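## Task

Take the cap off the marker whose cap is violet, while the second marker keeps its cap fully seated. Every marker and cap has to finish resting on the desk, with the robot having released everything and backed away. The robot must remain upright and untilted, and anything held in place only by the robot does not count.

## Robot and tools

ROBOT. A wheeled cart with a pan/tilt head camera and two arms, left_arm and right_arm, each with a wrist camera and a two-jaw gripper (one fixed jaw, one swinging). The cart is 0.53 m wide and spans x = -0.35 to 0.07 m. Each arm turns about a vertical pan axis at x = -0.060, y = +0.155 (left) or -0.155 m (right); the shoulder sits 0.03 m out from that axis and 0.89 m high. Links: upper arm 0.116, forearm 0.135, hand 0.162 m. The fixed jaw tip reaches roughly 0.44 m from its pan axis at most and cannot go below about 0.55 m above the floor.

FRAMES. Base frame: origin on the floor between the drive wheels, x ahead, y to the left, z up. The result fields left_hand and right_hand give the fixed-jaw tip of each hand in this frame; a held object sits off that point toward the swinging jaw. Hand axes: z along the fingers, y pointing from swinging jaw to fixed jaw. These positions can be off by a few centimetres, differently per arm. Odometry frame is the base frame as it was when the scene began; base_odometry counts wheel rotation only (wheel slip looks like motion), heading in radians from -3.142 to 3.142, left positive.

execute_actions. Argument actions: a list holding zero or one action. An empty list just reports state and images. An action may contain base, joints, or both; they start together.
- base: a relative move, exactly one key. translate_m: metres straight ahead (negative backs up), -1.4 to 1.4. rotate_rad: radians turned in place, counter-clockwise from above positive, -3.2 to 3.2. No sideways driving.
- joints: one object covering head and both arms, keyed by joint name, each value an absolute target angle in radians (not an offset). Names and ranges: head_pan_rad -3.2..3.2 (0 ahead, + left); head_tilt_rad -0.76..1.45 (0 level, + down); for each prefix left_arm_ and right_arm_: shoulder_pan_rad -1.919..1.919, shoulder_lift_rad -1.745..1.745, elbow_flex_rad -1.69..1.58, wrist_flex_rad -1.658..1.658, wrist_roll_rad -2.743..2.841, gripper_rad 0..1.919. Any joint left out may still be driving toward an earlier target without the status saying so. Unknown keys or out-of-range numbers reject the whole call. One action runs at most 15 s.
- cameras: optional list of head_camera, left_wrist_camera, right_wrist_camera or all; missing, null or all gives every camera, [] gives none. The pictures line names the images in order.

JOINT MEANINGS. Pan: at 0 the left arm points left and the right arm right; positive turns clockwise from above; straight ahead is +1.571 (left) and -1.571 (right). Bend: with lift, elbow and wrist flex all 0 the upper arm leans 0.24 rad outward from vertical and forearm and fingers are horizontal; positive bends downward; the three summed give how far the fingers aim below horizontal (1.571 = pointing down, which needs the forearm no more than 0.08 rad above horizontal). Roll: -1.522 closes the jaws across the arm's plane with the fixed jaw on the left looking outward; 1.619 puts it on the right; 0.049 closes within the plane, fixed jaw below (level fingers) or nearer the pan axis (fingers down). The hand body protrudes about 0.08 m above level fingers with fixed jaw left, below with it right, so prefer fixed jaw left when working over a desk. Jaw gap (m) by gripper angle: 0 gives 0.003, 0.3 gives 0.026, 0.6 gives 0.049, 1 gives 0.076, 1.919 gives 0.106. Commanding below the touching angle squeezes, maximally about 0.2 rad below; going lower adds little and risks tripping the motor. A gripper holding something reads off_target; done means empty or hardly gripping.

OTHER TOOLS. wait: seconds, 0 to 10; commands nothing and returns state and images. zoom_image: camera plus region [x0, y0, x1, y1] in pixels of that camera's latest full image, origin top-left, no larger than 504 by 504. finished_scene: scene, the integer of the scene being closed (1 or 2); irreversible, the goal must hold at that moment; its result reports success and gives the next task.

RESULT LINES. base_status and joint_status describe how the last accepted action ended: done (reached; for the base, wheels turned the full amount even if slipping), off_target (resting away from target, possibly still pushing: load, obstruction or a tripped motor), time_out (target dropped, holds in place), not_followed (an arm target withheld by the self-collision check, shown with a joint command not followed line and usually a cause; the gripper part still runs, and the withheld targets may be retried on later actions until replaced). on_its_own reports things the call did not command. Motor temperatures lists per arm one value per joint in joint_positions order. MOTOR HOT appears from 55 °C; at 70 °C an OVER-TEMPERATURE FAULT stops that arm and limp-releases hot joints, marking them limit_stop_at_motor_heat; resend targets afterwards. Camera calibration (K, distortion, T_world_to_cam from base frame) is given up front; images are 644x476; results list cameras whose poses changed; wrist-camera poses inherit joint-reading error.

CAUTIONS.
- Sag: loaded or far-reaching joints settle below target; compensate the next target upward by the last sag.
- Tripped motors: a joint stuck over about 0.30 rad from target for about 2 s drops to 20 % torque (your thinking time counts). Reset by waiting until it settles, then commanding 0.2 rad from its reading on the side away from the offending target (or 0.04 rad past a range end; for a jaw, the end).
- Payload: about 0.4 kg per hand fully extended, 0.7 kg within 0.28 m of the pan axis, about 1 kg two-handed close in. Long holds heat shoulder_lift.
- Stowed travel pose: pan -1.75 (left) / 1.75 (right), lift 0.05, elbow 1.35, wrist_flex -1.55, roll -1.52. Stow in two steps, wrist joints first, then the rest; when unstowing, do not move wrists first. Turning in place with arms stowed needs 0.44 m clear radius. Turning or reversing next to a desk can snag the cart and topple the robot.
- Pulling on objects ahead tips the robot most easily. Never let the arms or hands collide or press on each other. Avoid dropping, slamming or shoving markers and caps; keep everything on the desk. Shorter robot motion time is better.

Each tool is called after "Emit:" in YAML: its name, and indented under it one key for each argument.

## Session

I'll start by checking the robot's state and camera views.

Emit:
execute_actions:
  actions: []

Scene clock: 0.00 s.
Motor temperatures (°C, as the motors report them): left_arm=[30 29 28 30 31] | right_arm=[28 30 29 30 28]
base_odometry: x=+0.000 y=+0.000 heading=+0.000 (m, m, rad; odometry frame)
base_status: not commanded
joint_positions: head_pan_rad=-0.022 head_tilt_rad=-0.008 left_arm_shoulder_pan_rad=-1.728 left_arm_shoulder_lift_rad=+0.053 left_arm_elbow_flex_rad=+1.315 left_arm_wrist_flex_rad=-1.632 left_arm_wrist_roll_rad=-1.517 left_arm_gripper_rad=+1.920 right_arm_shoulder_pan_rad=+1.743 right_arm_shoulder_lift_rad=+0.024 right_arm_elbow_flex_rad=+1.359 right_arm_wrist_flex_rad=-1.469 right_arm_wrist_roll_rad=-1.530 right_arm_gripper_rad=+1.920
joint_status: not commanded
left_hand: x=-0.3073 y=+0.1079 z=+0.9155 quat_wxyz=(-0.060, -0.606, -0.049, +0.792) (m; base frame)
right_hand: x=-0.3090 y=-0.1195 z=+0.8879 quat_wxyz=(-0.061, +0.673, -0.061, -0.734) (m; base frame)
pictures: head_camera, left_wrist_camera, right_wrist_camera
Images, in order (width x height): head_camera 644x476, left_wrist_camera 644x476, right_wrist_camera 644x476.

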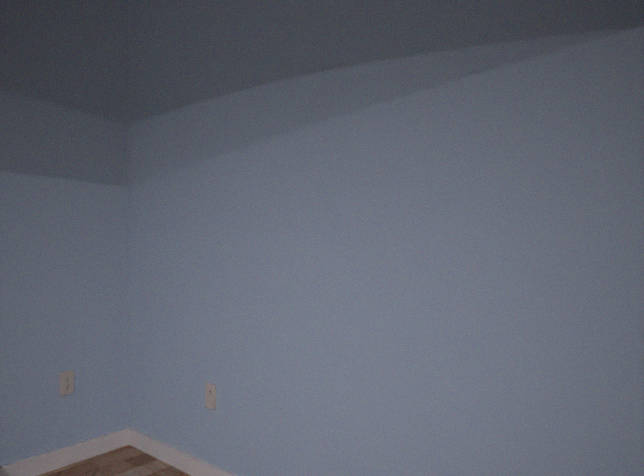

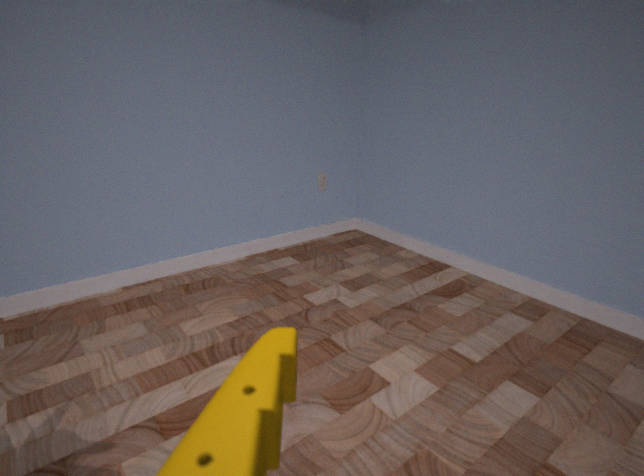

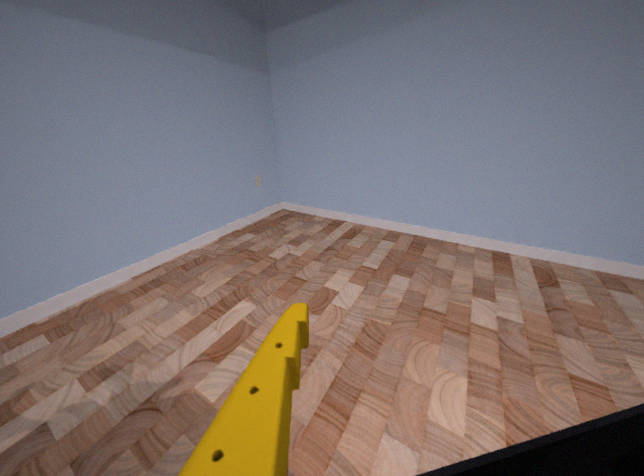

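Emit:
execute_actions:
  actions:
    - {"joints": {"head_pan_rad": 1.2, "head_tilt_rad": 0.45}}
  cameras: ["head_camera"]

Emit:
execute_actions:
  actions:
    - {"joints": {"head_pan_rad": -1.2, "head_tilt_rad": 0.45}}
  cameras: ["head_camera"]

Scene clock: 3.10 s.
Motor temperatures (°C, as the motors report them): left_arm=[30 29 28 30 31] | right_arm=[28 30 29 30 28]
base_odometry: x=+0.000 y=+0.000 heading=+0.000 (m, m, rad; odometry frame)
base_status: not commanded
joint_positions: head_pan_rad=+1.190 head_tilt_rad=+0.444 left_arm_shoulder_pan_rad=-1.728 left_arm_shoulder_lift_rad=+0.053 left_arm_elbow_flex_rad=+1.315 left_arm_wrist_flex_rad=-1.632 left_arm_wrist_roll_rad=-1.517 left_arm_gripper_rad=+1.920 right_arm_shoulder_pan_rad=+1.743 right_arm_shoulder_lift_rad=+0.024 right_arm_elbow_flex_rad=+1.359 right_arm_wrist_flex_rad=-1.469 right_arm_wrist_roll_rad=-1.530 right_arm_gripper_rad=+1.920
joint_status: all done
left_hand: x=-0.3073 y=+0.1079 z=+0.9155 quat_wxyz=(-0.060, -0.606, -0.049, +0.792) (m; base frame)
right_hand: x=-0.3090 y=-0.1195 z=+0.8879 quat_wxyz=(-0.061, +0.673, -0.061, -0.734) (m; base frame)
pictures: head_camera
camera_calibration (this result's frames):
head_camera: T_world_to_cam=[[0.909401, -0.415831, 0.00861124, 0.0309248], [-0.193433, -0.441175, -0.876326, 1.03974], [0.368203, 0.795266, -0.481641, 0.568704], [0, 0, 0, 1]] pos_world=[-0.0364015, 0.0192959, 1.1848]
Images, in order (width x height): head_camera 644x476.

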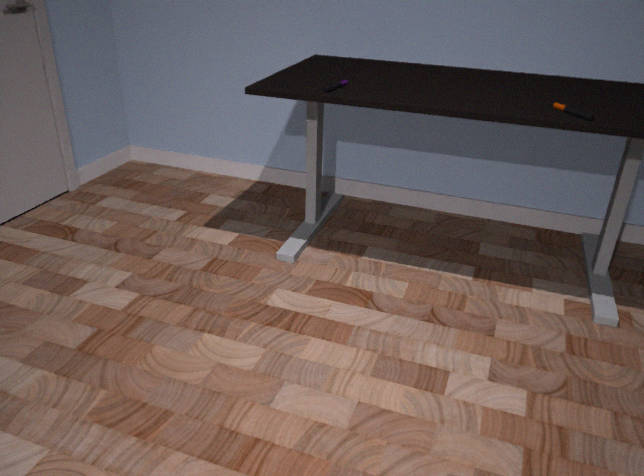

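Scene clock: 5.50 s.
Motor temperatures (°C, as the motors report them): left_arm=[30 29 28 30 31] | right_arm=[28 30 29 30 28]
base_odometry: x=+0.000 y=+0.000 heading=+0.000 (m, m, rad; odometry frame)
base_status: not commanded
joint_positions: head_pan_rad=-1.190 head_tilt_rad=+0.444 left_arm_shoulder_pan_rad=-1.728 left_arm_shoulder_lift_rad=+0.053 left_arm_elbow_flex_rad=+1.315 left_arm_wrist_flex_rad=-1.632 left_arm_wrist_roll_rad=-1.517 left_arm_gripper_rad=+1.920 right_arm_shoulder_pan_rad=+1.743 right_arm_shoulder_lift_rad=+0.024 right_arm_elbow_flex_rad=+1.359 right_arm_wrist_flex_rad=-1.469 right_arm_wrist_roll_rad=-1.530 right_arm_gripper_rad=+1.920
joint_status: all done
left_hand: x=-0.3073 y=+0.1079 z=+0.9155 quat_wxyz=(-0.060, -0.606, -0.049, +0.792) (m; base frame)
right_hand: x=-0.3090 y=-0.1195 z=+0.8879 quat_wxyz=(-0.061, +0.673, -0.061, -0.734) (m; base frame)
pictures: head_camera
camera_calibration (this result's frames):
head_camera: T_world_to_cam=[[-0.945125, -0.326595, 0.00861148, -0.0562382], [-0.164447, 0.452784, -0.876324, 1.0411], [0.282304, -0.829652, -0.481645, 0.564672], [0, 0, 0, 1]] pos_world=[-0.041355, -0.0212792, 1.1848]
Images, in order (width x height): head_camera 644x476.

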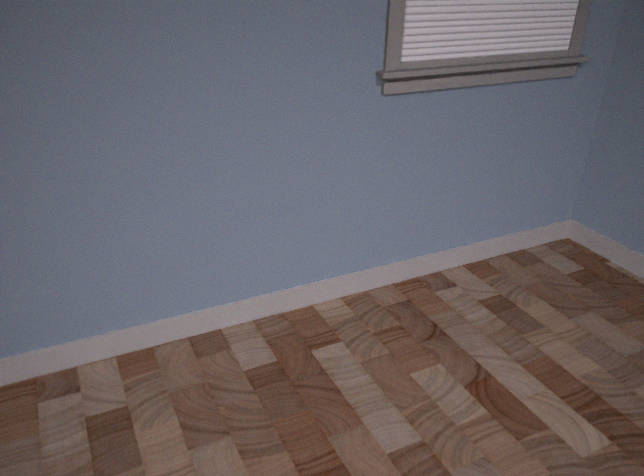

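Emit:
execute_actions:
  actions:
    - {"base": {"rotate_rad": 1.22}, "joints": {"head_pan_rad": -0.1, "head_tilt_rad": 0.4}}
  cameras: ["head_camera"]

Emit:
execute_actions:
  actions:
    - {"base": {"translate_m": 1.25}, "joints": {"head_pan_rad": -0.35, "head_tilt_rad": 0.6}}
  cameras: ["head_camera"]

Scene clock: 101.83 s.
Motor temperatures (°C, as the motors report them): left_arm=[30 29 28 30 31] | right_arm=[28 30 29 30 28]
base_odometry: x=-0.001 y=+0.000 heading=+1.218 (m, m, rad; odometry frame)
base_status: done
joint_positions: head_pan_rad=-0.110 head_tilt_rad=+0.413 left_arm_shoulder_pan_rad=-1.728 left_arm_shoulder_lift_rad=+0.053 left_arm_elbow_flex_rad=+1.315 left_arm_wrist_flex_rad=-1.632 left_arm_wrist_roll_rad=-1.517 left_arm_gripper_rad=+1.920 right_arm_shoulder_pan_rad=+1.743 right_arm_shoulder_lift_rad=+0.024 right_arm_elbow_flex_rad=+1.359 right_arm_wrist_flex_rad=-1.469 right_arm_wrist_roll_rad=-1.530 right_arm_gripper_rad=+1.920
joint_status: all done
left_hand: x=-0.3073 y=+0.1079 z=+0.9155 quat_wxyz=(-0.060, -0.606, -0.049, +0.792) (m; base frame)
right_hand: x=-0.3090 y=-0.1195 z=+0.8879 quat_wxyz=(-0.061, +0.673, -0.061, -0.734) (m; base frame)
pictures: head_camera
camera_calibration (this result's frames):
head_camera: T_world_to_cam=[[-0.157619, -0.987474, 0.00715853, -0.017553], [-0.450369, 0.0654319, -0.890442, 1.04391], [0.87882, -0.143574, -0.455041, 0.562086], [0, 0, 0, 1]] pos_world=[-0.0265945, -0.0049371, 1.18544]
Images, in order (width x height): head_camera 644x476.

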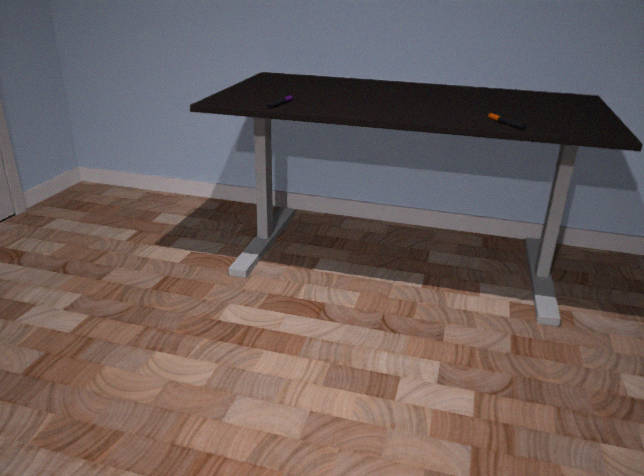

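Scene clock: 109.00 s.
Motor temperatures (°C, as the motors report them): left_arm=[30 29 28 30 31] | right_arm=[28 30 29 30 28]
base_odometry: x=+0.429 y=+1.173 heading=+1.217 (m, m, rad; odometry frame)
base_status: done
joint_positions: head_pan_rad=-0.340 head_tilt_rad=+0.594 left_arm_shoulder_pan_rad=-1.728 left_arm_shoulder_lift_rad=+0.053 left_arm_elbow_flex_rad=+1.315 left_arm_wrist_flex_rad=-1.632 left_arm_wrist_roll_rad=-1.517 left_arm_gripper_rad=+1.920 right_arm_shoulder_pan_rad=+1.743 right_arm_shoulder_lift_rad=+0.024 right_arm_elbow_flex_rad=+1.359 right_arm_wrist_flex_rad=-1.469 right_arm_wrist_roll_rad=-1.530 right_arm_gripper_rad=+1.920
joint_status: all done
left_hand: x=-0.3073 y=+0.1079 z=+0.9155 quat_wxyz=(-0.060, -0.606, -0.049, +0.792) (m; base frame)
right_hand: x=-0.3090 y=-0.1195 z=+0.8879 quat_wxyz=(-0.061, +0.673, -0.061, -0.734) (m; base frame)
pictures: head_camera
camera_calibration (this result's frames):
head_camera: T_world_to_cam=[[-0.376707, -0.926199, 0.0157305, -0.0377165], [-0.567598, 0.217368, -0.794093, 0.927503], [0.732069, -0.308069, -0.607593, 0.730776], [0, 0, 0, 1]] pos_world=[-0.0227378, -0.0114136, 1.18113]
Images, in order (width x height): head_camera 644x476.

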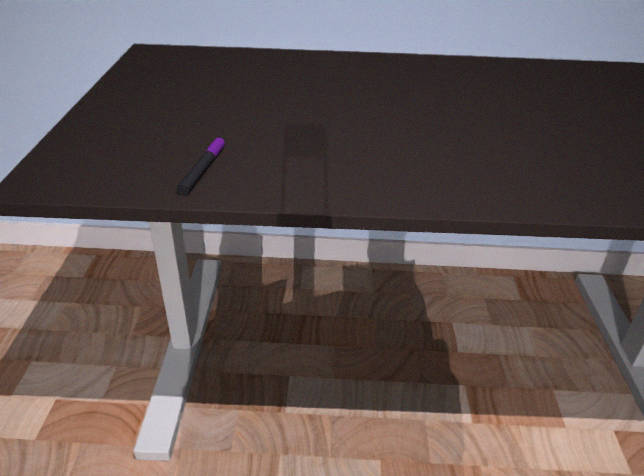

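Emit:
zoom_image:
  camera: "head_camera"
  region: [120, 100, 320, 250]

Emit:
zoom_image:
  camera: "head_camera"
  region: [0, 180, 322, 476]

Region (120, 100, 320, 250) of head_camera's 644x476 image, scaled by 2.520; it fills the top 378 rows of this view, and the rest is white.

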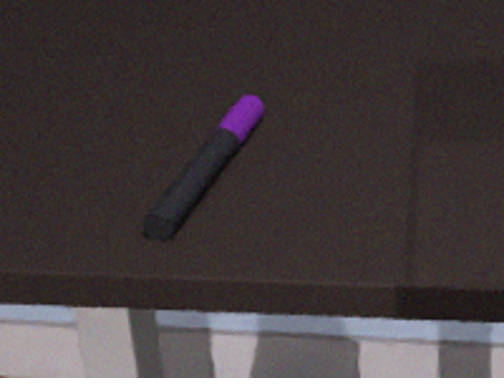

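Region (0, 180, 322, 476) of head_camera's 644x476 image, scaled by 1.565; it fills the top 463 rows of this view, and the rest is white.

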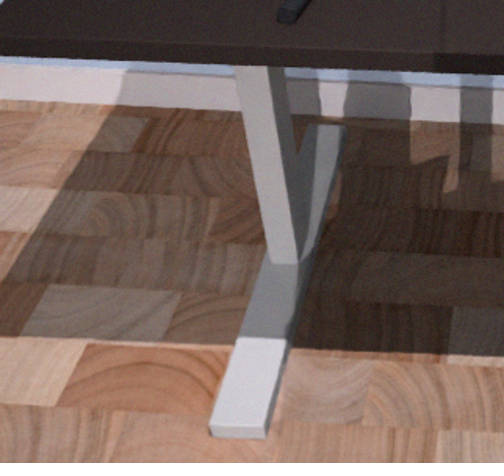

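Emit:
execute_actions:
  actions:
    - {"base": {"rotate_rad": -0.436}, "joints": {"left_arm_shoulder_pan_rad": 0.6, "left_arm_shoulder_lift_rad": 0.0, "left_arm_elbow_flex_rad": 0.4, "right_arm_shoulder_pan_rad": -0.6, "right_arm_shoulder_lift_rad": 0.0, "right_arm_elbow_flex_rad": 0.4, "head_pan_rad": 0.15, "head_tilt_rad": 0.7}}

Scene clock: 157.57 s.
Motor temperatures (°C, as the motors report them): left_arm=[30 29 28 30 31] | right_arm=[28 30 29 30 28]
base_odometry: x=+0.429 y=+1.173 heading=+0.782 (m, m, rad; odometry frame)
base_status: done
joint_positions: head_pan_rad=+0.140 head_tilt_rad=+0.694 left_arm_shoulder_pan_rad=+0.591 left_arm_shoulder_lift_rad=+0.036 left_arm_elbow_flex_rad=+0.433 left_arm_wrist_flex_rad=-1.632 left_arm_wrist_roll_rad=-1.517 left_arm_gripper_rad=+1.920 right_arm_shoulder_pan_rad=-0.593 right_arm_shoulder_lift_rad=+0.024 right_arm_elbow_flex_rad=+0.432 right_arm_wrist_flex_rad=-1.469 right_arm_wrist_roll_rad=-1.530 right_arm_gripper_rad=+1.920
joint_status: all done
left_hand: x=+0.0723 y=+0.3661 z=+1.0964 quat_wxyz=(+0.865, -0.096, +0.178, +0.459) (m; base frame)
right_hand: x=+0.0972 y=-0.3743 z=+1.0872 quat_wxyz=(+0.850, +0.130, +0.243, -0.448) (m; base frame)
pictures: head_camera, left_wrist_camera, right_wrist_camera
camera_calibration (this result's frames):
head_camera: T_world_to_cam=[[0.0954274, -0.99523, 0.0202718, -0.0207532], [-0.679409, -0.0800018, -0.729386, 0.84777], [0.727528, 0.0558306, -0.683802, 0.81828], [0, 0, 0, 1]] pos_world=[-0.0173591, 0.00148381, 1.17831]
left_wrist_camera: T_world_to_cam=[[0.803852, -0.594794, 0.0064424, 0.152896], [0.337628, 0.447328, -0.828194, 0.7416], [0.489723, 0.667921, 0.560405, -0.823791], [0, 0, 0, 1]] pos_world=[0.030138, 0.309431, 1.07486]
right_wrist_camera: T_world_to_cam=[[-0.814789, -0.57907, -0.028223, -0.110077], [0.25493, -0.31413, -0.914512, 0.870395], [0.520701, -0.75233, 0.403572, -0.705364], [0, 0, 0, 1]] pos_world=[0.055705, -0.320991, 1.07755]
Images, in order (width x height): head_camera 644x476, left_wrist_camera 644x476, right_wrist_camera 644x476.

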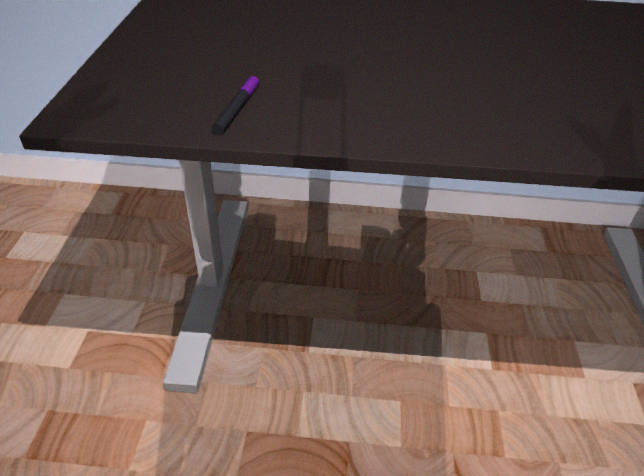

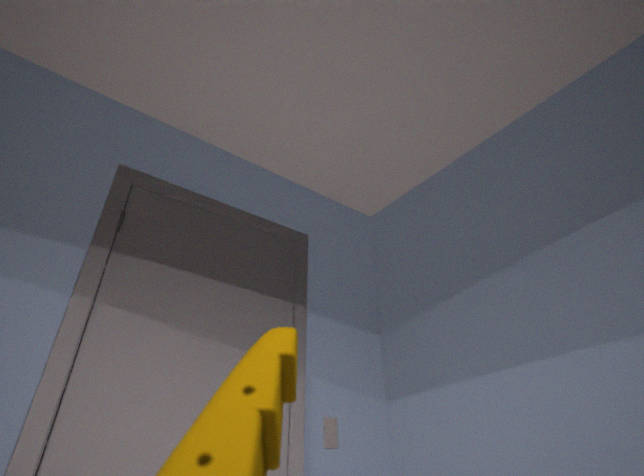

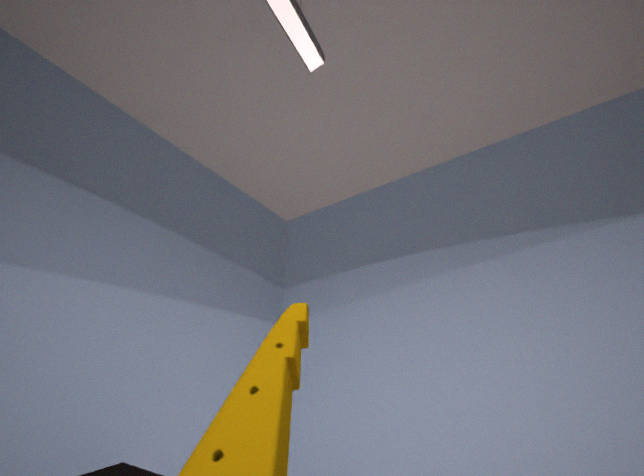

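Emit:
zoom_image:
  camera: "head_camera"
  region: [160, 50, 340, 190]

Emit:
zoom_image:
  camera: "head_camera"
  region: [0, 100, 322, 220]

Emit:
zoom_image:
  camera: "head_camera"
  region: [322, 100, 644, 220]

Region (160, 50, 340, 190) of head_camera's 644x476 image, scaled by 2.800.

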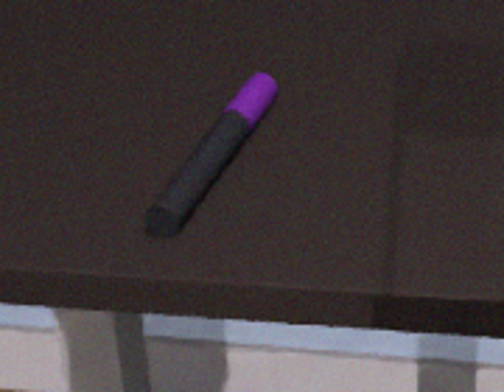

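Region (0, 100, 322, 220) of head_camera's 644x476 image, scaled by 1.565; it fills the top 188 rows of this view, and the rest is white.

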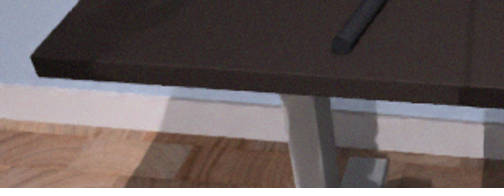

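Region (322, 100, 644, 220) of head_camera's 644x476 image, scaled by 1.565; it fills the top 188 rows of this view, and the rest is white.

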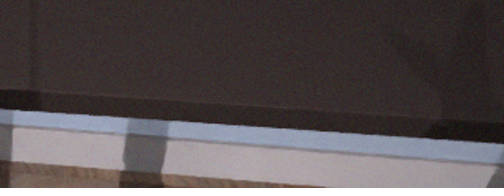

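Emit:
execute_actions:
  actions:
    - {"base": {"translate_m": 0.45}, "joints": {"left_arm_shoulder_pan_rad": 1.35, "left_arm_shoulder_lift_rad": 0.25, "left_arm_elbow_flex_rad": -0.3, "left_arm_wrist_flex_rad": 1.57, "left_arm_wrist_roll_rad": 1.24, "right_arm_shoulder_pan_rad": -0.9, "right_arm_shoulder_lift_rad": 0.25, "right_arm_elbow_flex_rad": -0.3, "right_arm_wrist_flex_rad": 1.57, "right_arm_wrist_roll_rad": 2.7, "head_pan_rad": 0.15, "head_tilt_rad": 1.05}}

Scene clock: 226.57 s.
Motor temperatures (°C, as the motors report them): left_arm=[30 29 29 30 31] | right_arm=[28 30 30 30 28]
base_odometry: x=+0.749 y=+1.489 heading=+0.782 (m, m, rad; odometry frame)
base_status: done
joint_positions: head_pan_rad=+0.140 head_tilt_rad=+1.045 left_arm_shoulder_pan_rad=+1.343 left_arm_shoulder_lift_rad=+0.269 left_arm_elbow_flex_rad=-0.268 left_arm_wrist_flex_rad=+1.560 left_arm_wrist_roll_rad=+1.231 left_arm_gripper_rad=+1.920 right_arm_shoulder_pan_rad=-0.894 right_arm_shoulder_lift_rad=+0.268 right_arm_elbow_flex_rad=-0.271 right_arm_wrist_flex_rad=+1.562 right_arm_wrist_roll_rad=+2.692 right_arm_gripper_rad=+1.920
joint_status: all done
left_hand: x=+0.1570 y=+0.1976 z=+0.8396 quat_wxyz=(+0.001, -0.997, +0.080, -0.005) (m; base frame)
right_hand: x=+0.1176 y=-0.3026 z=+0.8402 quat_wxyz=(-0.004, -0.981, -0.196, -0.003) (m; base frame)
pictures: head_camera, left_wrist_camera, right_wrist_camera
camera_calibration (this result's frames):
head_camera: T_world_to_cam=[[0.105036, -0.993877, 0.0343006, -0.0364488], [-0.886345, -0.109201, -0.449963, 0.516428], [0.450954, 0.0168602, -0.892388, 1.04536], [0, 0, 0, 1]] pos_world=[-0.00984789, 0.00254383, 1.16649]
left_wrist_camera: T_world_to_cam=[[0.120626, 0.992574, 0.0156856, -0.227919], [0.830449, -0.109555, 0.546216, -0.54561], [0.543879, -0.0528616, -0.837497, 0.698784], [0, 0, 0, 1]] pos_world=[0.10054, 0.203392, 0.886826]
right_wrist_camera: T_world_to_cam=[[-0.358909, 0.933371, 0.00149228, 0.320185], [0.769308, 0.294916, 0.566736, -0.45894], [0.528535, 0.204555, -0.823898, 0.757564], [0, 0, 0, 1]] pos_world=[0.0675846, -0.318466, 0.883775]
Images, in order (width x height): head_camera 644x476, left_wrist_camera 644x476, right_wrist_camera 644x476.

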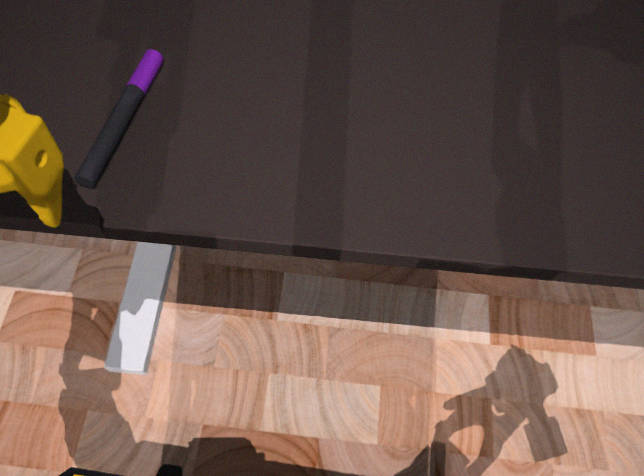

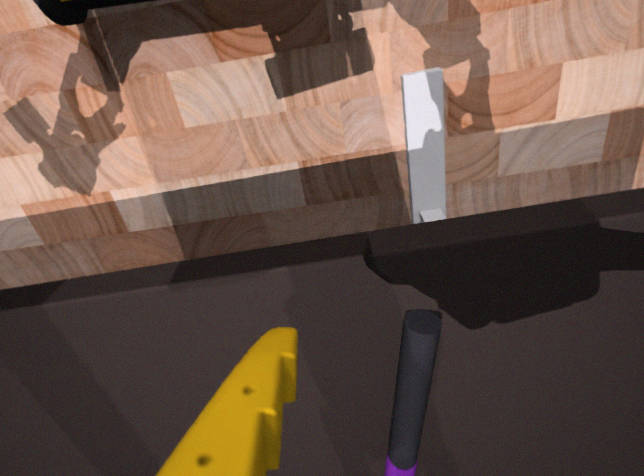

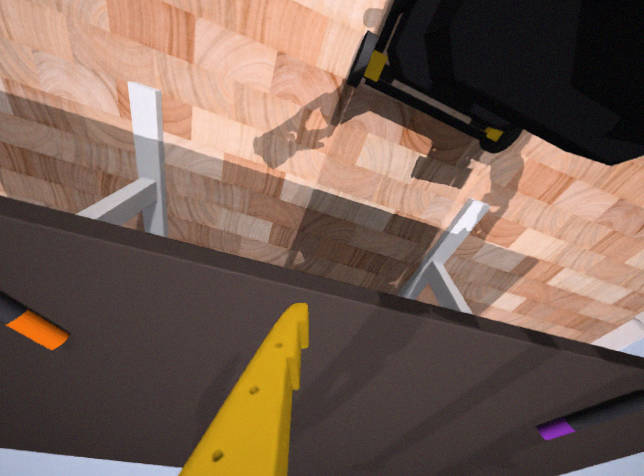

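Emit:
zoom_image:
  camera: "head_camera"
  region: [0, 30, 252, 280]

Emit:
zoom_image:
  camera: "head_camera"
  region: [250, 200, 500, 330]

Region (0, 30, 252, 280) of head_camera's 644x476 image, scaled by 2.000; it fills the top 500 rows of this view, and the rest is white.

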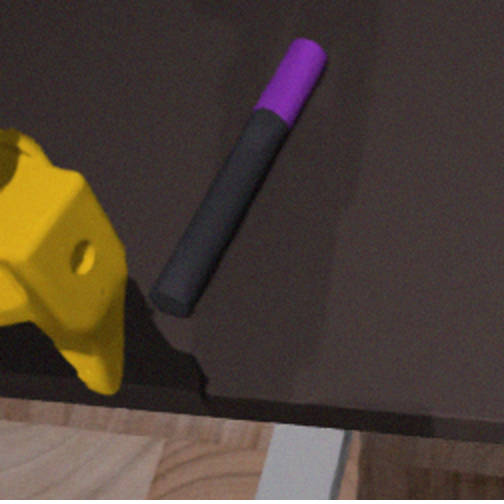

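Region (250, 200, 500, 330) of head_camera's 644x476 image, scaled by 2.016; it fills the top 262 rows of this view, and the rest is white.

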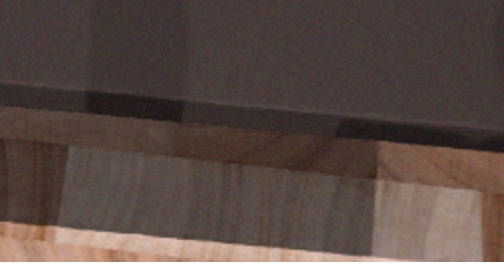

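Emit:
execute_actions:
  actions:
    - {"base": {"translate_m": 0.1}, "joints": {"head_pan_rad": 0.2, "head_tilt_rad": 1.25}}

Scene clock: 252.93 s.
Motor temperatures (°C, as the motors report them): left_arm=[30 29 29 30 31] | right_arm=[28 30 30 30 28]
base_odometry: x=+0.820 y=+1.560 heading=+0.783 (m, m, rad; odometry frame)
base_status: done
joint_positions: head_pan_rad=+0.190 head_tilt_rad=+1.245 left_arm_shoulder_pan_rad=+1.343 left_arm_shoulder_lift_rad=+0.269 left_arm_elbow_flex_rad=-0.268 left_arm_wrist_flex_rad=+1.560 left_arm_wrist_roll_rad=+1.231 left_arm_gripper_rad=+1.920 right_arm_shoulder_pan_rad=-0.894 right_arm_shoulder_lift_rad=+0.268 right_arm_elbow_flex_rad=-0.271 right_arm_wrist_flex_rad=+1.562 right_arm_wrist_roll_rad=+2.692 right_arm_gripper_rad=+1.920
joint_status: all done
left_hand: x=+0.1570 y=+0.1976 z=+0.8396 quat_wxyz=(+0.001, -0.997, +0.080, -0.005) (m; base frame)
right_hand: x=+0.1176 y=-0.3026 z=+0.8402 quat_wxyz=(-0.004, -0.981, -0.196, -0.003) (m; base frame)
pictures: head_camera, left_wrist_camera, right_wrist_camera
camera_calibration (this result's frames):
head_camera: T_world_to_cam=[[0.161922, -0.985971, 0.0405224, -0.0409365], [-0.95011, -0.166863, -0.263528, 0.298844], [0.266593, 0.00417016, -0.9638, 1.11889], [0, 0, 0, 1]] pos_world=[-0.00772513, 0.00483801, 1.1588]
left_wrist_camera: T_world_to_cam=[[0.120626, 0.992574, 0.0156856, -0.227919], [0.830449, -0.109555, 0.546216, -0.54561], [0.543879, -0.0528616, -0.837497, 0.698784], [0, 0, 0, 1]] pos_world=[0.10054, 0.203392, 0.886826]
right_wrist_camera: T_world_to_cam=[[-0.358909, 0.933371, 0.00149228, 0.320185], [0.769308, 0.294916, 0.566736, -0.45894], [0.528535, 0.204555, -0.823898, 0.757564], [0, 0, 0, 1]] pos_world=[0.0675846, -0.318466, 0.883775]
Images, in order (width x height): head_camera 644x476, left_wrist_camera 644x476, right_wrist_camera 644x476.

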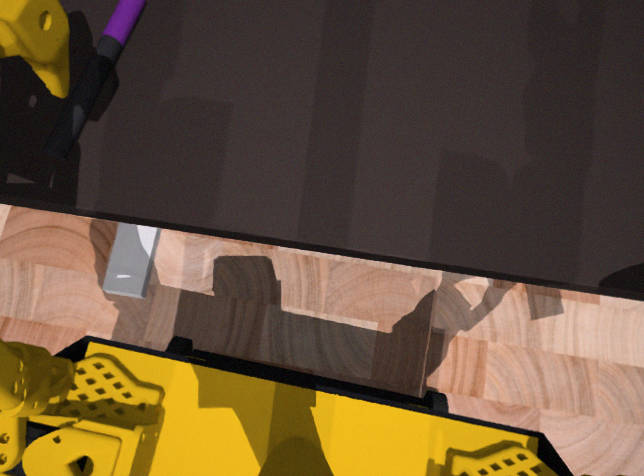

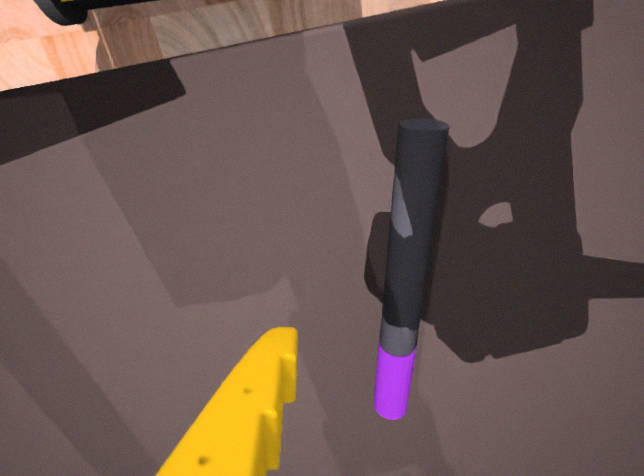

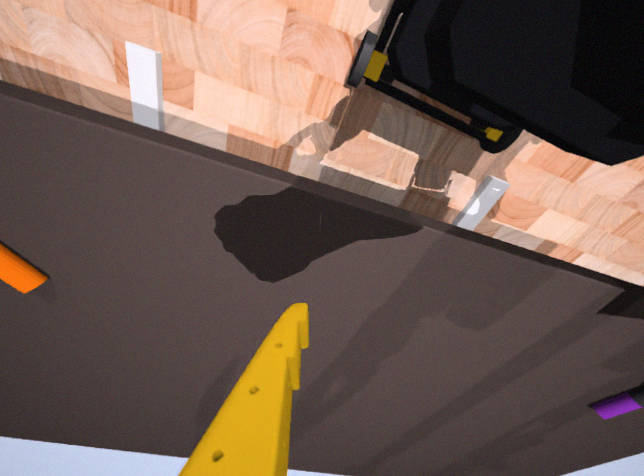

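Emit:
zoom_image:
  camera: "head_camera"
  region: [60, 200, 480, 476]

Emit:
zoom_image:
  camera: "head_camera"
  region: [0, 0, 200, 230]

Region (60, 200, 480, 476) of head_camera's 644x476 image, scaled by 1.200; it fills the top 331 rows of this view, and the rest is white.

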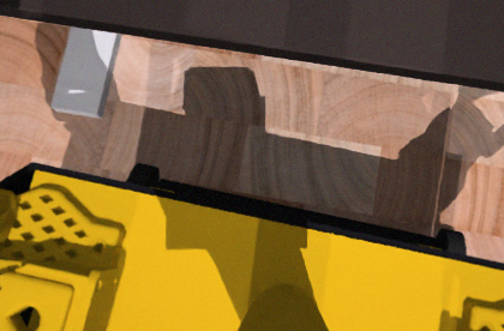

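Region (0, 0, 200, 230) of head_camera's 644x476 image, scaled by 2.191; it fills the left 438 columns of this view, and the rest is white.

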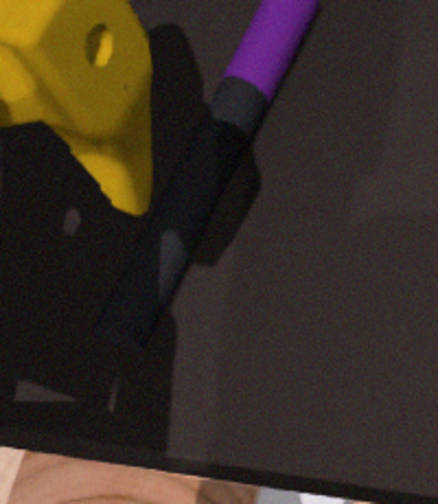

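Emit:
zoom_image:
  camera: "left_wrist_camera"
  region: [340, 100, 500, 270]

Emit:
zoom_image:
  camera: "left_wrist_camera"
  region: [230, 290, 450, 476]

Region (340, 100, 500, 270) of left_wrist_camera's 644x476 image, scaled by 2.965; it fills the left 474 columns of this view, and the rest is white.

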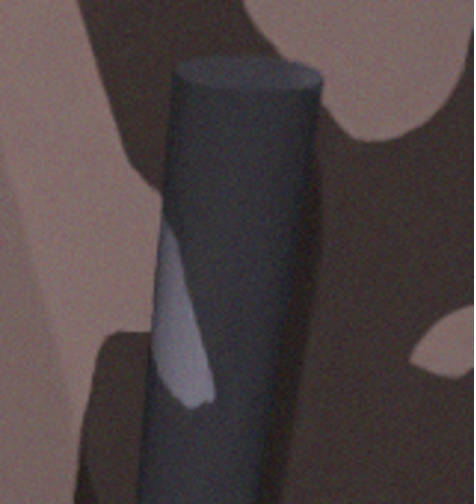

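Region (230, 290, 450, 476) of left_wrist_camera's 644x476 image, scaled by 2.291; it fills the top 426 rows of this view, and the rest is white.

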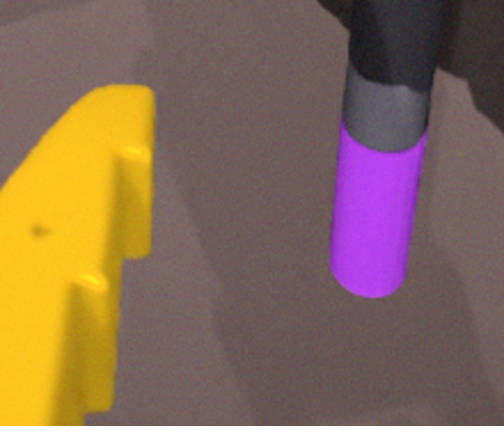

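Emit:
execute_actions:
  actions:
    - {"base": {"translate_m": 0.04}, "joints": {"left_arm_shoulder_pan_rad": 1.2, "left_arm_shoulder_lift_rad": 0.295, "left_arm_elbow_flex_rad": 0.12, "left_arm_wrist_flex_rad": 1.045, "left_arm_wrist_roll_rad": 1.125, "left_arm_gripper_rad": 0.65, "head_pan_rad": 0.45, "head_tilt_rad": 1.15}}

Scene clock: 331.10 s.
Motor temperatures (°C, as the motors report them): left_arm=[30 29 29 30 31] | right_arm=[28 30 30 30 28]
base_odometry: x=+0.848 y=+1.589 heading=+0.783 (m, m, rad; odometry frame)
base_status: done
joint_positions: head_pan_rad=+0.440 head_tilt_rad=+1.165 left_arm_shoulder_pan_rad=+1.209 left_arm_shoulder_lift_rad=+0.309 left_arm_elbow_flex_rad=+0.122 left_arm_wrist_flex_rad=+1.055 left_arm_wrist_roll_rad=+1.134 left_arm_gripper_rad=+0.659 right_arm_shoulder_pan_rad=-0.894 right_arm_shoulder_lift_rad=+0.268 right_arm_elbow_flex_rad=-0.271 right_arm_wrist_flex_rad=+1.562 right_arm_wrist_roll_rad=+2.692 right_arm_gripper_rad=+1.920
joint_status: all done
left_hand: x=+0.1541 y=+0.2282 z=+0.7809 quat_wxyz=(+0.017, -0.997, +0.062, -0.039) (m; base frame)
right_hand: x=+0.1176 y=-0.3026 z=+0.8402 quat_wxyz=(-0.004, -0.981, -0.196, -0.003) (m; base frame)
pictures: head_camera, left_wrist_camera, right_wrist_camera
camera_calibration (this result's frames):
head_camera: T_world_to_cam=[[0.397958, -0.916607, 0.0382137, -0.0271854], [-0.857426, -0.386432, -0.339839, 0.391035], [0.326266, 0.102476, -0.939707, 1.09397], [0, 0, 0, 1]] pos_world=[-0.0108221, 0.0140842, 1.16194]
left_wrist_camera: T_world_to_cam=[[0.0817092, 0.995457, 0.0488804, -0.277623], [0.793749, -0.0946557, 0.600835, -0.548233], [0.602732, -0.0102949, -0.797877, 0.603078], [0, 0, 0, 1]] pos_world=[0.0943492, 0.230677, 0.82415]
right_wrist_camera: T_world_to_cam=[[-0.358909, 0.933371, 0.00149228, 0.320185], [0.769308, 0.294916, 0.566736, -0.45894], [0.528535, 0.204555, -0.823898, 0.757564], [0, 0, 0, 1]] pos_world=[0.0675846, -0.318466, 0.883775]
Images, in order (width x height): head_camera 644x476, left_wrist_camera 644x476, right_wrist_camera 644x476.

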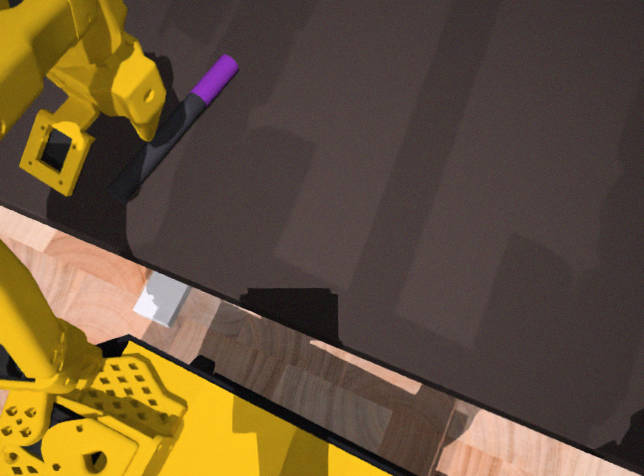

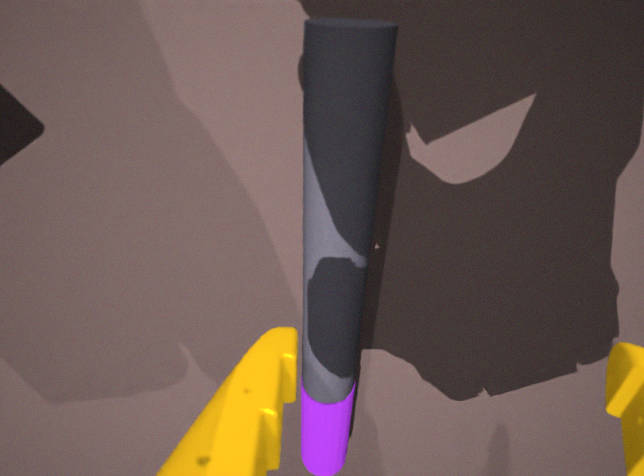

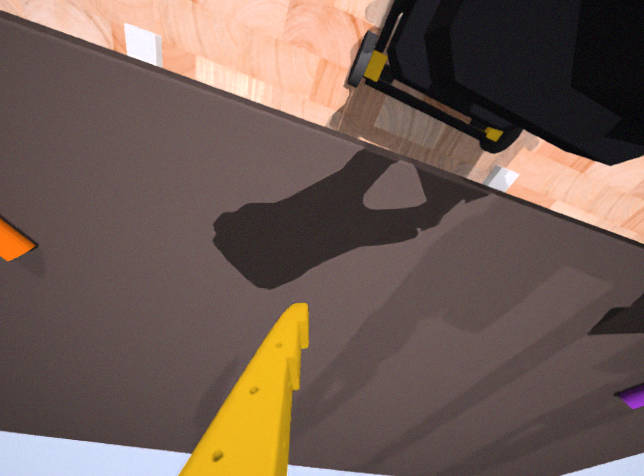

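Emit:
execute_actions:
  actions:
    - {"joints": {"left_arm_shoulder_pan_rad": 1.24, "left_arm_shoulder_lift_rad": 0.444, "left_arm_elbow_flex_rad": 0.188, "left_arm_wrist_flex_rad": 0.827, "left_arm_wrist_roll_rad": 1.178}}
  cameras: ["head_camera", "left_wrist_camera"]

Scene clock: 349.00 s.
Motor temperatures (°C, as the motors report them): left_arm=[30 29 29 30 31] | right_arm=[28 30 30 30 28]
base_odometry: x=+0.848 y=+1.589 heading=+0.783 (m, m, rad; odometry frame)
base_status: not commanded
joint_positions: head_pan_rad=+0.440 head_tilt_rad=+1.165 left_arm_shoulder_pan_rad=+1.231 left_arm_shoulder_lift_rad=+0.456 left_arm_elbow_flex_rad=+0.189 left_arm_wrist_flex_rad=+0.836 left_arm_wrist_roll_rad=+1.168 left_arm_gripper_rad=+0.657 right_arm_shoulder_pan_rad=-0.894 right_arm_shoulder_lift_rad=+0.268 right_arm_elbow_flex_rad=-0.271 right_arm_wrist_flex_rad=+1.562 right_arm_wrist_roll_rad=+2.692 right_arm_gripper_rad=+1.920
joint_status: all done
left_hand: x=+0.1566 y=+0.2238 z=+0.7456 quat_wxyz=(+0.017, -0.997, +0.056, -0.041) (m; base frame)
right_hand: x=+0.1176 y=-0.3026 z=+0.8402 quat_wxyz=(-0.004, -0.981, -0.196, -0.003) (m; base frame)
pictures: head_camera, left_wrist_camera
camera_calibration (this result's frames):
head_camera: T_world_to_cam=[[0.397959, -0.916607, 0.0382137, -0.0271853], [-0.857426, -0.386433, -0.339839, 0.391035], [0.326266, 0.102477, -0.939707, 1.09397], [0, 0, 0, 1]] pos_world=[-0.0108221, 0.0140843, 1.16194]
left_wrist_camera: T_world_to_cam=[[0.0693559, 0.996431, 0.0481109, -0.269421], [0.791621, -0.0843196, 0.605166, -0.534577], [0.607063, -0.00388626, -0.794644, 0.568838], [0, 0, 0, 1]] pos_world=[0.0965478, 0.225595, 0.788494]
Images, in order (width x height): head_camera 644x476, left_wrist_camera 644x476.

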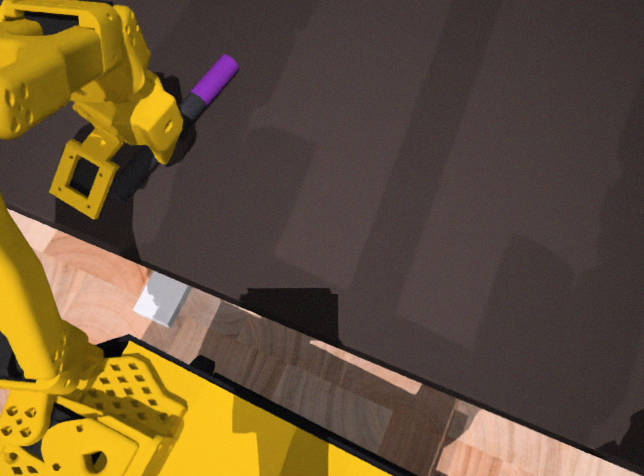

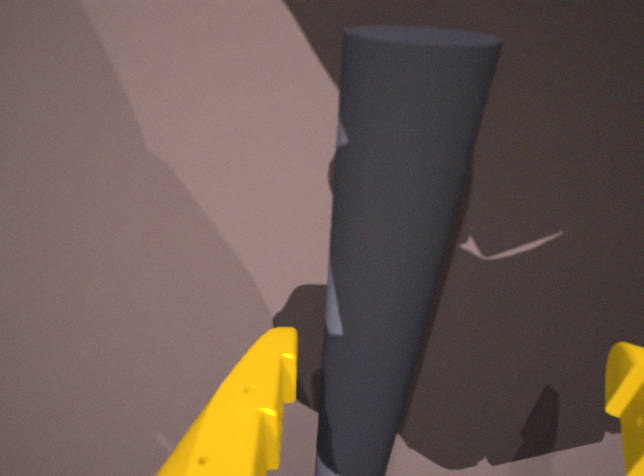

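Emit:
execute_actions:
  actions:
    - {"joints": {"left_arm_shoulder_lift_rad": 0.506, "left_arm_elbow_flex_rad": 0.192, "left_arm_wrist_flex_rad": 0.765}}
  cameras: ["head_camera", "left_wrist_camera"]

Scene clock: 355.07 s.
Motor temperatures (°C, as the motors report them): left_arm=[30 29 29 30 31] | right_arm=[28 30 30 30 28]
base_odometry: x=+0.848 y=+1.589 heading=+0.783 (m, m, rad; odometry frame)
base_status: not commanded
joint_positions: head_pan_rad=+0.440 head_tilt_rad=+1.165 left_arm_shoulder_pan_rad=+1.231 left_arm_shoulder_lift_rad=+0.519 left_arm_elbow_flex_rad=+0.192 left_arm_wrist_flex_rad=+0.773 left_arm_wrist_roll_rad=+1.168 left_arm_gripper_rad=+0.657 right_arm_shoulder_pan_rad=-0.894 right_arm_shoulder_lift_rad=+0.268 right_arm_elbow_flex_rad=-0.271 right_arm_wrist_flex_rad=+1.562 right_arm_wrist_roll_rad=+2.692 right_arm_gripper_rad=+1.920
joint_status: all done
left_hand: x=+0.1562 y=+0.2237 z=+0.7335 quat_wxyz=(+0.017, -0.998, +0.056, -0.040) (m; base frame)
right_hand: x=+0.1176 y=-0.3026 z=+0.8402 quat_wxyz=(-0.004, -0.981, -0.196, -0.003) (m; base frame)
pictures: head_camera, left_wrist_camera
camera_calibration (this result's frames):
head_camera: T_world_to_cam=[[0.397959, -0.916607, 0.0382137, -0.0271853], [-0.857426, -0.386433, -0.339839, 0.391035], [0.326266, 0.102477, -0.939707, 1.09397], [0, 0, 0, 1]] pos_world=[-0.0108221, 0.0140843, 1.16194]
left_wrist_camera: T_world_to_cam=[[0.0694933, 0.99648, 0.0468899, -0.267827], [0.793368, -0.0837012, 0.60296, -0.525808], [0.604762, -0.00470072, -0.796392, 0.561304], [0, 0, 0, 1]] pos_world=[0.096316, 0.225512, 0.776618]
Images, in order (width x height): head_camera 644x476, left_wrist_camera 644x476.

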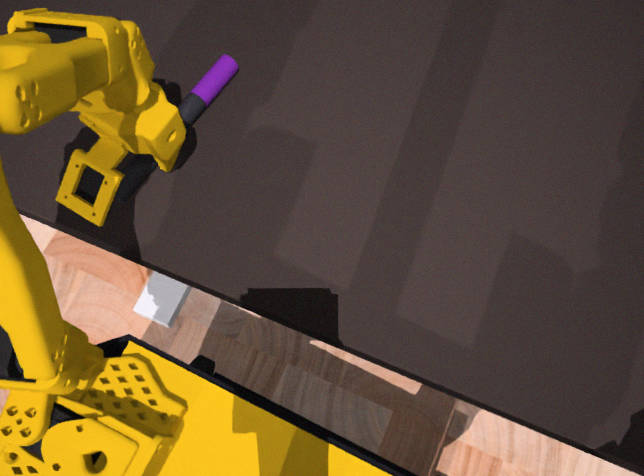

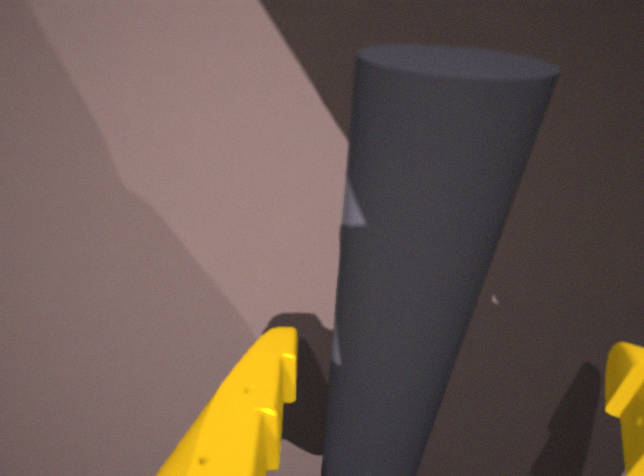

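Emit:
execute_actions:
  actions:
    - {"joints": {"left_arm_gripper_rad": 0.06}}
  cameras: ["head_camera", "left_wrist_camera"]

Scene clock: 360.60 s.
Motor temperatures (°C, as the motors report them): left_arm=[30 29 29 30 31] | right_arm=[28 30 30 30 28]
base_odometry: x=+0.848 y=+1.589 heading=+0.783 (m, m, rad; odometry frame)
base_status: not commanded
joint_positions: head_pan_rad=+0.440 head_tilt_rad=+1.165 left_arm_shoulder_pan_rad=+1.231 left_arm_shoulder_lift_rad=+0.519 left_arm_elbow_flex_rad=+0.192 left_arm_wrist_flex_rad=+0.773 left_arm_wrist_roll_rad=+1.169 left_arm_gripper_rad=+0.208 right_arm_shoulder_pan_rad=-0.894 right_arm_shoulder_lift_rad=+0.268 right_arm_elbow_flex_rad=-0.271 right_arm_wrist_flex_rad=+1.562 right_arm_wrist_roll_rad=+2.692 right_arm_gripper_rad=+1.920
joint_status: left_arm_gripper_rad off_target (ended at +0.208, target +0.060)
left_hand: x=+0.1562 y=+0.2237 z=+0.7335 quat_wxyz=(+0.017, -0.998, +0.055, -0.040) (m; base frame)
right_hand: x=+0.1176 y=-0.3026 z=+0.8402 quat_wxyz=(-0.004, -0.981, -0.196, -0.003) (m; base frame)
pictures: head_camera, left_wrist_camera
camera_calibration (this result's frames):
head_camera: T_world_to_cam=[[0.397959, -0.916607, 0.0382137, -0.0271853], [-0.857426, -0.386433, -0.339839, 0.391035], [0.326266, 0.102477, -0.939707, 1.09397], [0, 0, 0, 1]] pos_world=[-0.0108221, 0.0140843, 1.16194]
left_wrist_camera: T_world_to_cam=[[0.0679683, 0.996591, 0.0467686, -0.267525], [0.793469, -0.0824134, 0.603006, -0.526155], [0.604804, -0.00387583, -0.796365, 0.561087], [0, 0, 0, 1]] pos_world=[0.0963234, 0.225425, 0.776616]
Images, in order (width x height): head_camera 644x476, left_wrist_camera 644x476.

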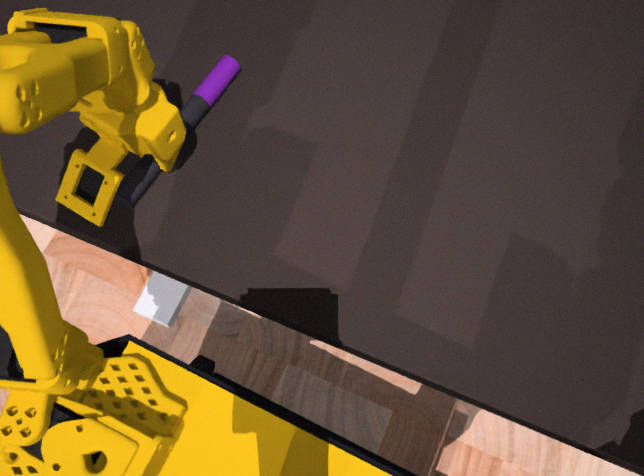

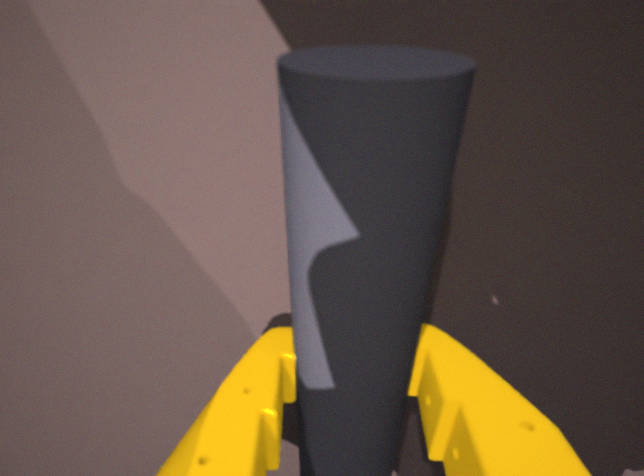

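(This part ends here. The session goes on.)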